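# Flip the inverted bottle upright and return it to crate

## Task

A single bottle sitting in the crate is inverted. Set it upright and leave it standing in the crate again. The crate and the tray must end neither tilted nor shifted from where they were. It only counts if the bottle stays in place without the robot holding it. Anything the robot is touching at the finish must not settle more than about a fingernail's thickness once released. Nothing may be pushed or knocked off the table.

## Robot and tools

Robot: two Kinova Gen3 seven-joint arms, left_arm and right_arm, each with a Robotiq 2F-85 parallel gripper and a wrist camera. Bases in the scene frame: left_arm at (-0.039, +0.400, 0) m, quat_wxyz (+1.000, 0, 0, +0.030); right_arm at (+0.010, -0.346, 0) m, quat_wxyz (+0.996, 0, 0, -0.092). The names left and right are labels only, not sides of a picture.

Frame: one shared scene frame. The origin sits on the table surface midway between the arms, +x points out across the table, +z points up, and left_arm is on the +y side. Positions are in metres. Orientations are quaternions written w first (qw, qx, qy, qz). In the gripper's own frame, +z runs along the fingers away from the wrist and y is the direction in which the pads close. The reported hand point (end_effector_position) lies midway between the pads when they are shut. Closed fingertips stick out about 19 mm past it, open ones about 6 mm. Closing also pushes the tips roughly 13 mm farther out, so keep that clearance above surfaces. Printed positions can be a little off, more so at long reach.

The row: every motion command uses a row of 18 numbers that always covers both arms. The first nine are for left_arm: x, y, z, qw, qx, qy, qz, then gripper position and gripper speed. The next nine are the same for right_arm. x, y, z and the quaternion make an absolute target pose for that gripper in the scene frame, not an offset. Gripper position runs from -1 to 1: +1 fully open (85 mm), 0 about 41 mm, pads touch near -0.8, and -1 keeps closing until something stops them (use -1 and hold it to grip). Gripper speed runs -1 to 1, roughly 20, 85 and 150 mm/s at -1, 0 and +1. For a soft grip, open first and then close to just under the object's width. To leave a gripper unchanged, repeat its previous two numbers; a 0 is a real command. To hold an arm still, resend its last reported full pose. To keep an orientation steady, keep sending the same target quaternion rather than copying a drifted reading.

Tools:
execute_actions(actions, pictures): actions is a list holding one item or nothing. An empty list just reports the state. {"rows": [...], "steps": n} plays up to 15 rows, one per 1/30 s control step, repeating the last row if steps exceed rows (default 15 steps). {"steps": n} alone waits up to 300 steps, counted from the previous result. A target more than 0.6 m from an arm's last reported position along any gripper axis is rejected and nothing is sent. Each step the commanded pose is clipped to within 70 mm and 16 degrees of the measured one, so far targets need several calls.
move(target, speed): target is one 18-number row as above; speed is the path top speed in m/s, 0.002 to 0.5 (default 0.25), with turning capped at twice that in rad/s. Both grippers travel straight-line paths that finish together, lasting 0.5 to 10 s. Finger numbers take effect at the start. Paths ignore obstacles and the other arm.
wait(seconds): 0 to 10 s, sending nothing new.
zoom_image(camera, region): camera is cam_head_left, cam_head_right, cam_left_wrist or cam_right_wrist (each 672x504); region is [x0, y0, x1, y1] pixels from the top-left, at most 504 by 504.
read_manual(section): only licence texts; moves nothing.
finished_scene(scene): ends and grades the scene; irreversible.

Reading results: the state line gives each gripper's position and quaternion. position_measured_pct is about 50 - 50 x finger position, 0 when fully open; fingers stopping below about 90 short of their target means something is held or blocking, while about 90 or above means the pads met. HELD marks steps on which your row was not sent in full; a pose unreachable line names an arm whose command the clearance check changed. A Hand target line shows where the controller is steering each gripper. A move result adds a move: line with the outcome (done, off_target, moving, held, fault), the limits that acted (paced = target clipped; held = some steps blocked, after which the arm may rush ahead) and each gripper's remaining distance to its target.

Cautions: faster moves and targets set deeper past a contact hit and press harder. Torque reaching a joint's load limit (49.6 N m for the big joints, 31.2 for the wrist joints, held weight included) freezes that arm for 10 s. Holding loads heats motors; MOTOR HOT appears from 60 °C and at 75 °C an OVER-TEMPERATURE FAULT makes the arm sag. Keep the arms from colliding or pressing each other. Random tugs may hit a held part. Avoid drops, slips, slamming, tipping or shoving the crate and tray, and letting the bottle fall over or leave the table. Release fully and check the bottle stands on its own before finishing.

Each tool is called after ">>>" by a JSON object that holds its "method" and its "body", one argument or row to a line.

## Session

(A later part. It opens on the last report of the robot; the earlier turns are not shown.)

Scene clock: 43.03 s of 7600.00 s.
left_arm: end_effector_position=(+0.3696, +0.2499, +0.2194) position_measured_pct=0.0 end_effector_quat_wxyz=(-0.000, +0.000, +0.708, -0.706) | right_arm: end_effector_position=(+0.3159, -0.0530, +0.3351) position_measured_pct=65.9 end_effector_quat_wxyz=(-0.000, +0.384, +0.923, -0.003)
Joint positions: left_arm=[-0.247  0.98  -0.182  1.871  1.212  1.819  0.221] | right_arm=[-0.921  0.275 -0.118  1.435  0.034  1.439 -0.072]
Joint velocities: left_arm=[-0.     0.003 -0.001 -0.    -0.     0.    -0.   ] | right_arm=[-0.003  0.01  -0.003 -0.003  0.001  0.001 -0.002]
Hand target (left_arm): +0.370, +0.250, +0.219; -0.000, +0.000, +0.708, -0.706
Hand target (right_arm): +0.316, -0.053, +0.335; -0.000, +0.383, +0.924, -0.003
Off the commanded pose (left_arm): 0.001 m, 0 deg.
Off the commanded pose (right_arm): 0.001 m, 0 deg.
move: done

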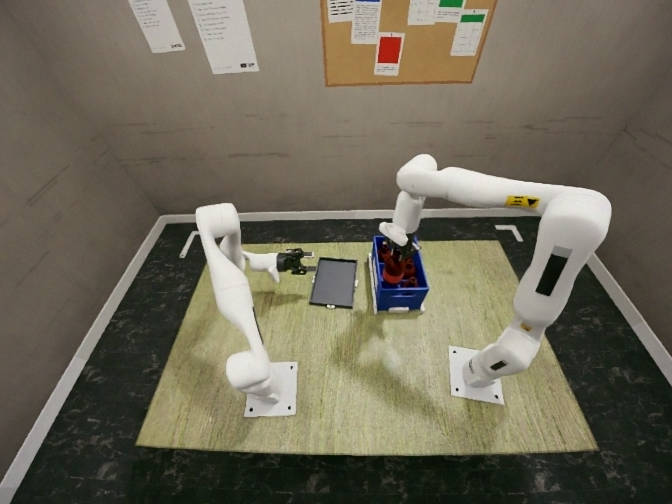

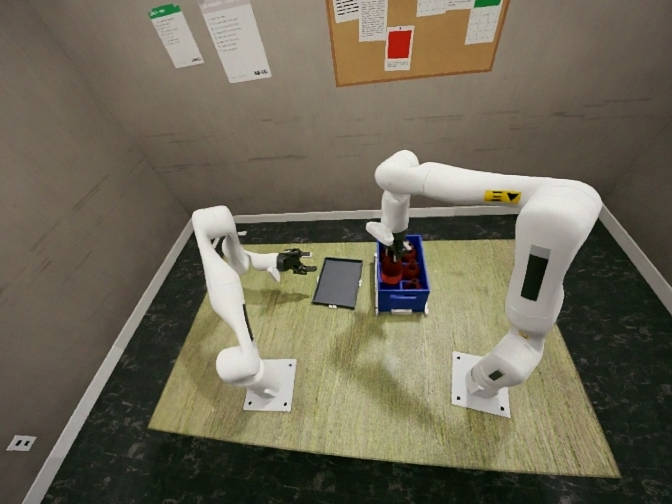

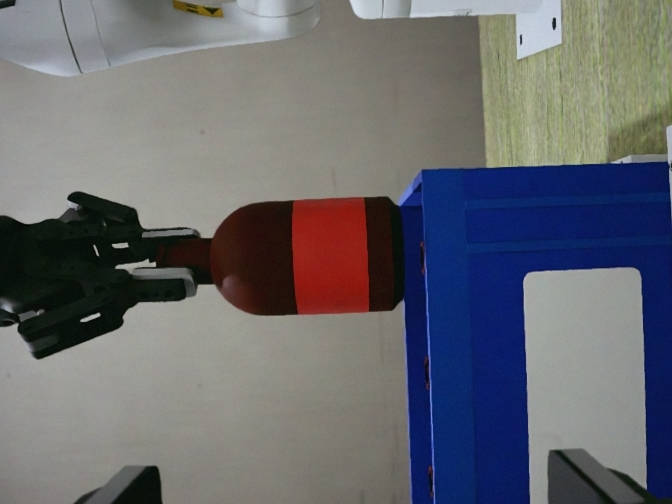

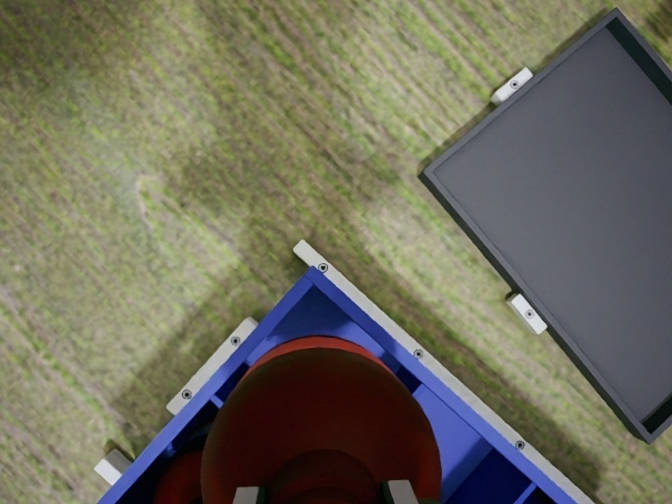

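>>> {"method": "move", "body": {
  "target": [0.37,0.25,0.22,0,0,0.707,-0.707,1,0,0.315,-0.052,0.172,0,0.383,0.924,0,-1,-0.7],
  "speed": 0.07
}}

>>> {"method": "move", "body": {
  "target": [0.37,0.25,0.22,0,0,0.707,-0.707,1,0,0.315,-0.052,0.153,0,0.383,0.924,0,-1,-0.7],
  "speed": 0.01
}}

Scene clock: 46.47 s of 7600.00 s.
left_arm: end_effector_position=(+0.3700, +0.2500, +0.2200) position_measured_pct=0.0 end_effector_quat_wxyz=(-0.000, -0.000, +0.707, -0.707) | right_arm: end_effector_position=(+0.3148, -0.0520, +0.1720) position_measured_pct=65.9 end_effector_quat_wxyz=(-0.000, +0.382, +0.924, +0.000)
Joint positions: left_arm=[-0.247  0.981 -0.181  1.87   1.213  1.821  0.222] | right_arm=[-0.923  0.418 -0.12   1.788  0.06   0.939 -0.098]
Joint velocities: left_arm=[ 0.    -0.001  0.001  0.     0.     0.    -0.   ] | right_arm=[-0.001  0.002 -0.001  0.001 -0.001 -0.001 -0.   ]
Hand target (left_arm): +0.370, +0.250, +0.220; -0.000, -0.000, +0.707, -0.707
Hand target (right_arm): +0.315, -0.052, +0.172; -0.000, +0.382, +0.924, +0.000
Off the commanded pose (left_arm): 0.000 m, 0 deg.
Off the commanded pose (right_arm): 0.000 m, 0 deg.
move: done

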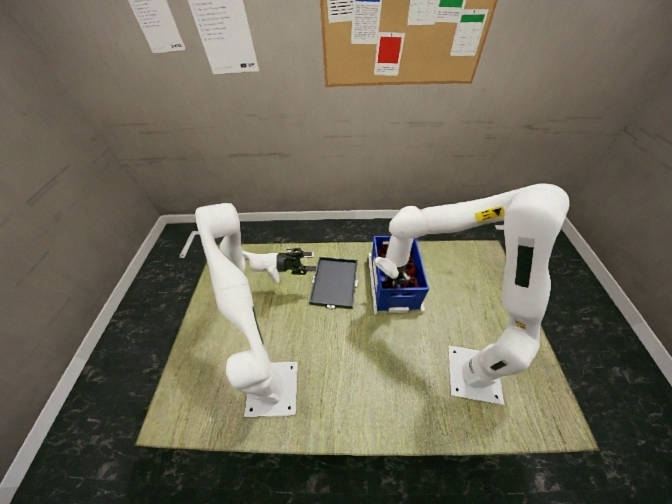

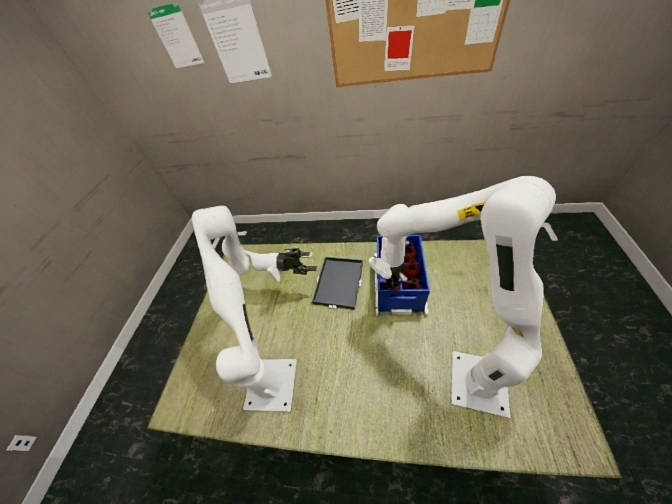

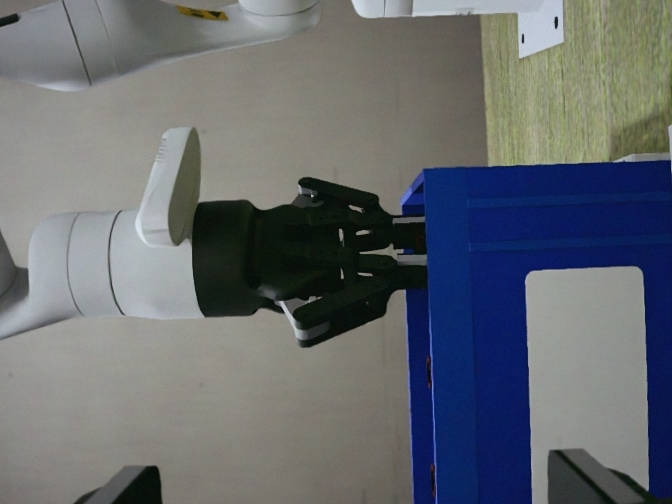

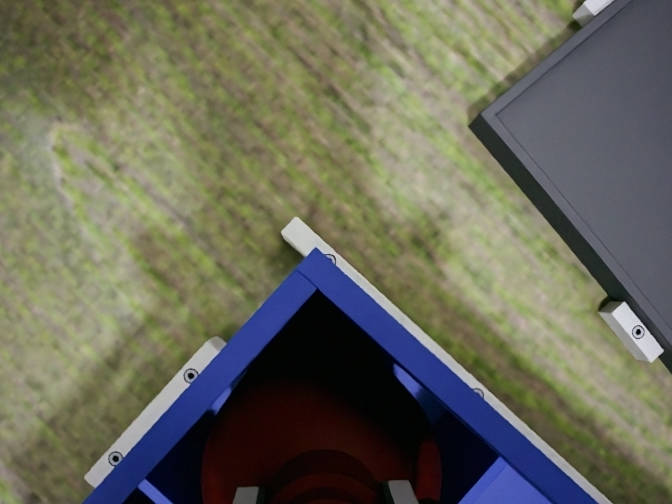

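Scene clock: 48.60 s of 7600.00 s.
left_arm: end_effector_position=(+0.3700, +0.2500, +0.2200) position_measured_pct=0.0 end_effector_quat_wxyz=(+0.000, +0.000, +0.707, -0.707) | right_arm: end_effector_position=(+0.3158, -0.0512, +0.1566) position_measured_pct=65.9 end_effector_quat_wxyz=(+0.001, +0.383, +0.924, +0.003)
Joint positions: left_arm=[-0.247  0.981 -0.181  1.87   1.213  1.821  0.222] | right_arm=[-0.925  0.439 -0.118  1.813  0.066  0.887 -0.104]
Joint velocities: left_arm=[ 0.    -0.001  0.002  0.    -0.     0.001  0.001] | right_arm=[-0.001  0.001 -0.001 -0.001  0.001 -0.001 -0.   ]
Hand target (left_arm): +0.370, +0.250, +0.220; -0.000, -0.000, +0.707, -0.707
Hand target (right_arm): +0.315, -0.052, +0.153; -0.000, +0.383, +0.924, +0.000
Off the commanded pose (left_arm): 0.000 m, 0 deg.
Off the commanded pose (right_arm): 0.004 m, 0 deg.
move: off_target (right_arm)

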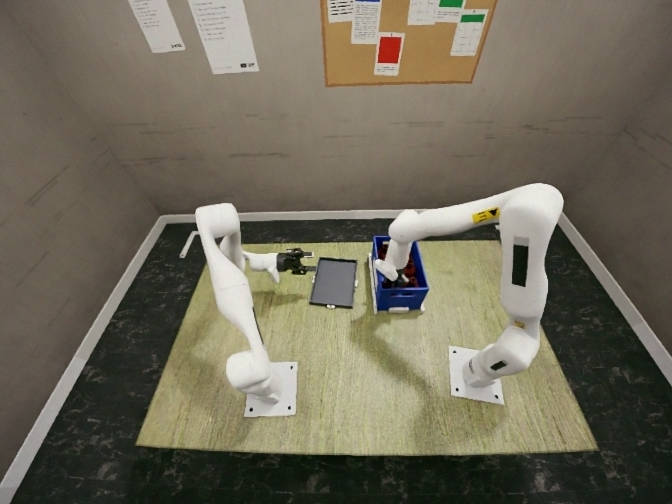

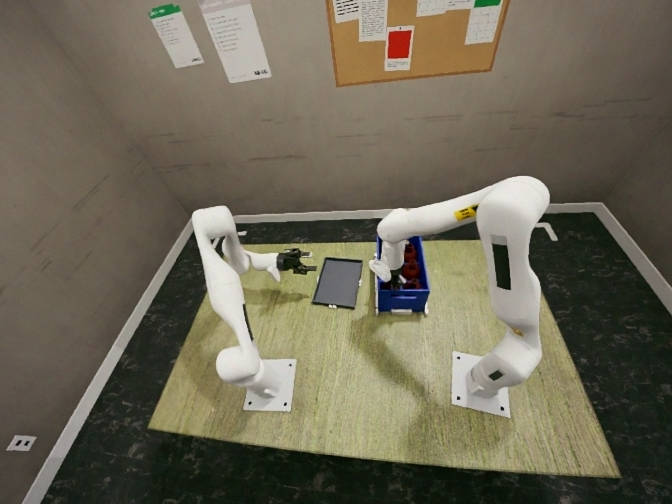

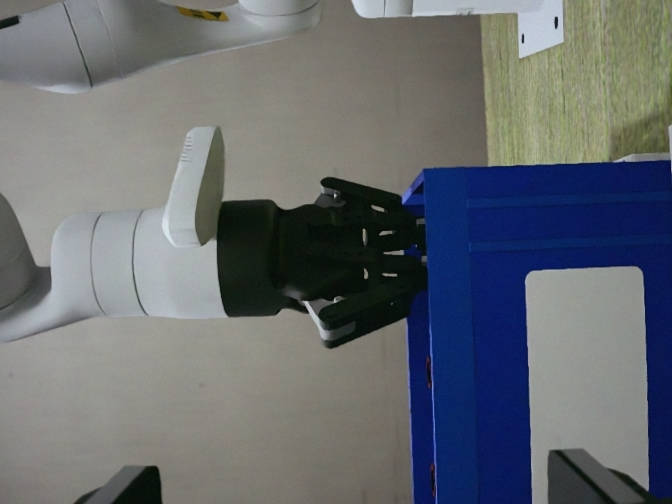

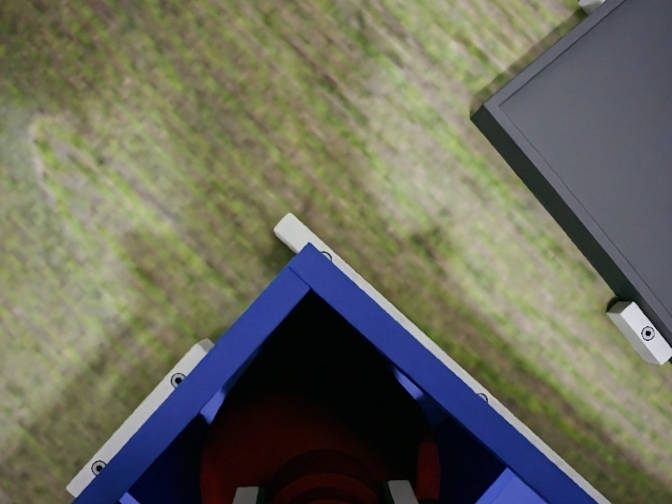

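>>> {"method": "move", "body": {
  "target": [0.37,0.25,0.22,0,0,0.707,-0.707,1,0,0.315,-0.052,0.157,0,0.383,0.924,0,0.1,0],
  "speed": 0.02
}}

>>> {"method": "move", "body": {
  "target": [0.37,0.25,0.22,0,0,0.707,-0.707,1,0,0.315,-0.052,0.26,0,0.383,0.924,0,0.1,0]
}}

Scene clock: 50.20 s of 7600.00 s.
left_arm: end_effector_position=(+0.3700, +0.2500, +0.2200) position_measured_pct=0.0 end_effector_quat_wxyz=(+0.000, +0.000, +0.707, -0.707) | right_arm: end_effector_position=(+0.3150, -0.0520, +0.1570) position_measured_pct=45.2 end_effector_quat_wxyz=(-0.000, +0.383, +0.924, +0.000)
Joint positions: left_arm=[-0.247  0.981 -0.181  1.87   1.213  1.821  0.222] | right_arm=[-0.925  0.44  -0.119  1.809  0.065  0.896 -0.103]
Joint velocities: left_arm=[-0.     0.    -0.    -0.001  0.     0.     0.   ] | right_arm=[-0.     0.     0.    -0.     0.    -0.001  0.   ]
Hand target (left_arm): +0.370, +0.250, +0.220; -0.000, -0.000, +0.707, -0.707
Hand target (right_arm): +0.315, -0.052, +0.157; -0.000, +0.383, +0.924, +0.000
Off the commanded pose (left_arm): 0.000 m, 0 deg.
Off the commanded pose (right_arm): 0.000 m, 0 deg.
move: done

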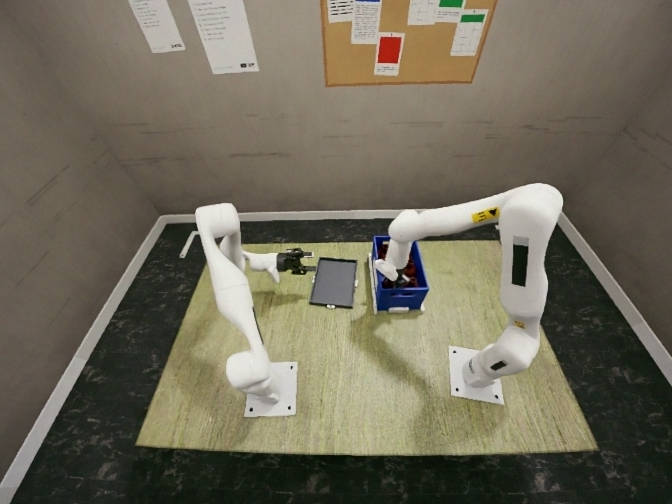

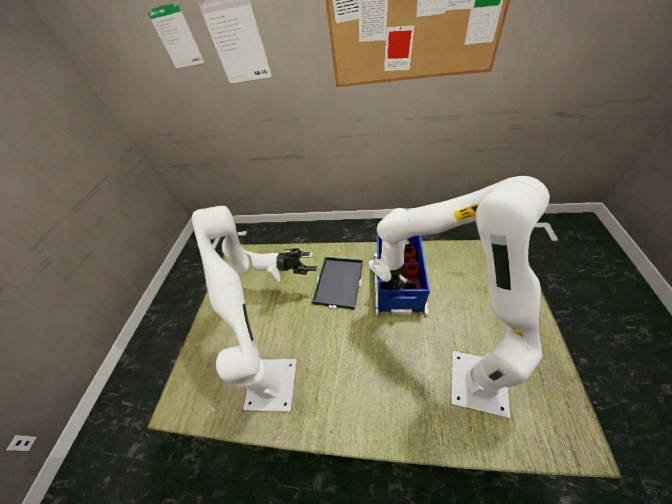

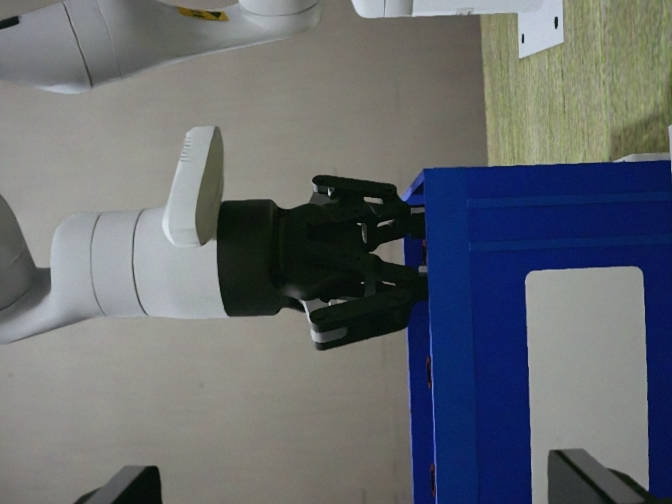

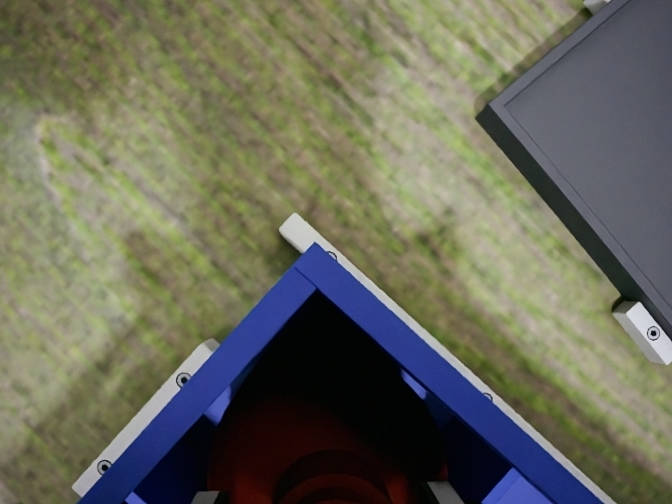

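Scene clock: 51.03 s of 7600.00 s.
left_arm: end_effector_position=(+0.3700, +0.2500, +0.2200) position_measured_pct=0.0 end_effector_quat_wxyz=(+0.000, +0.000, +0.707, -0.707) | right_arm: end_effector_position=(+0.3152, -0.0520, +0.2600) position_measured_pct=45.2 end_effector_quat_wxyz=(+0.000, +0.383, +0.924, -0.000)
Joint positions: left_arm=[-0.247  0.981 -0.181  1.87   1.213  1.821  0.222] | right_arm=[-0.92   0.317 -0.121  1.623  0.041  1.204 -0.081]
Joint velocities: left_arm=[ 0.    -0.     0.002 -0.     0.    -0.    -0.   ] | right_arm=[ 0.     0.     0.    -0.001  0.    -0.001 -0.001]
Hand target (left_arm): +0.370, +0.250, +0.220; -0.000, -0.000, +0.707, -0.707
Hand target (right_arm): +0.315, -0.052, +0.260; +0.000, +0.383, +0.924, -0.000
Off the commanded pose (left_arm): 0.000 m, 0 deg.
Off the commanded pose (right_arm): 0.000 m, 0 deg.
move: done

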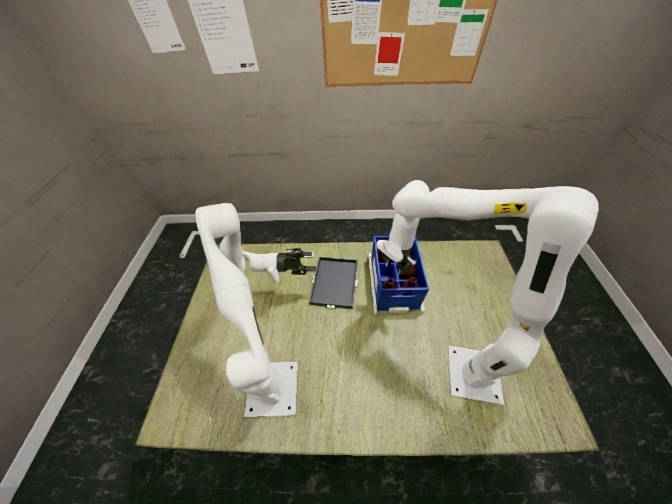

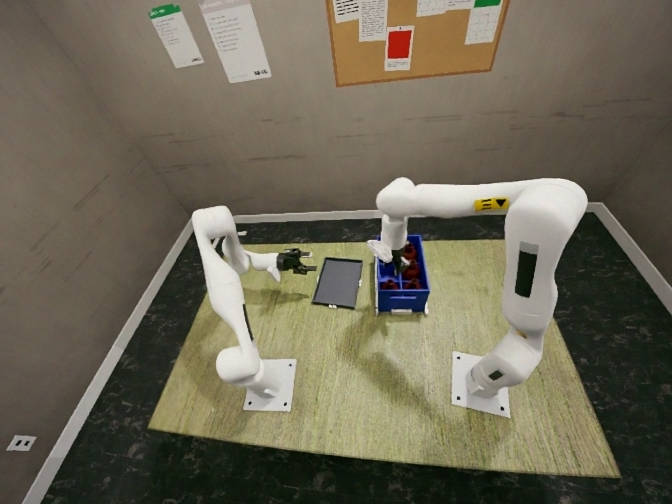

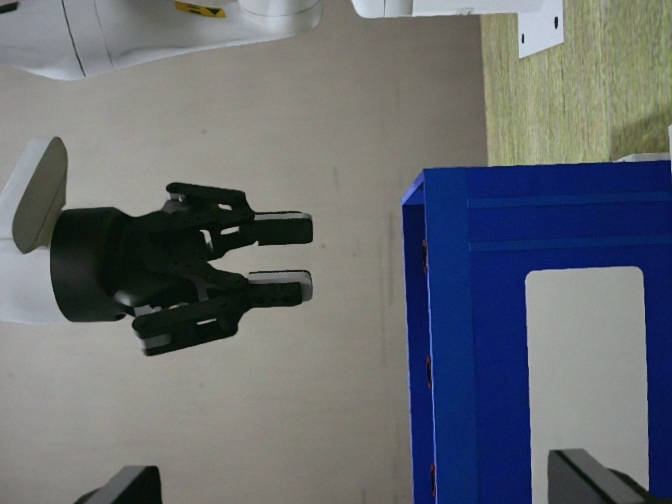

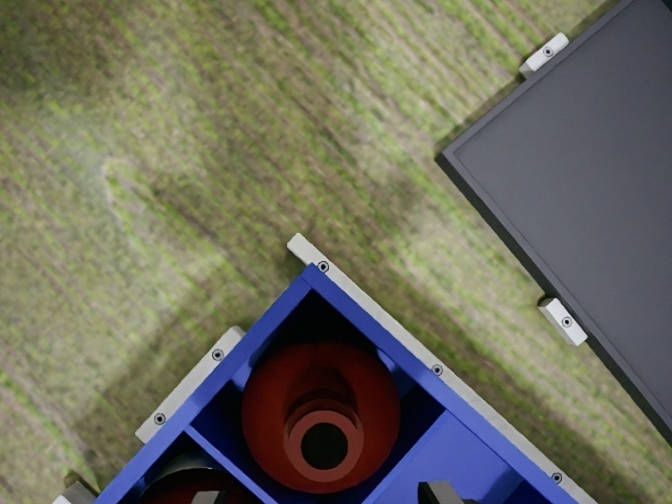

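>>> {"method": "finished_scene", "body": {
  "scene": 1
}}

The scene is finished: the task was done.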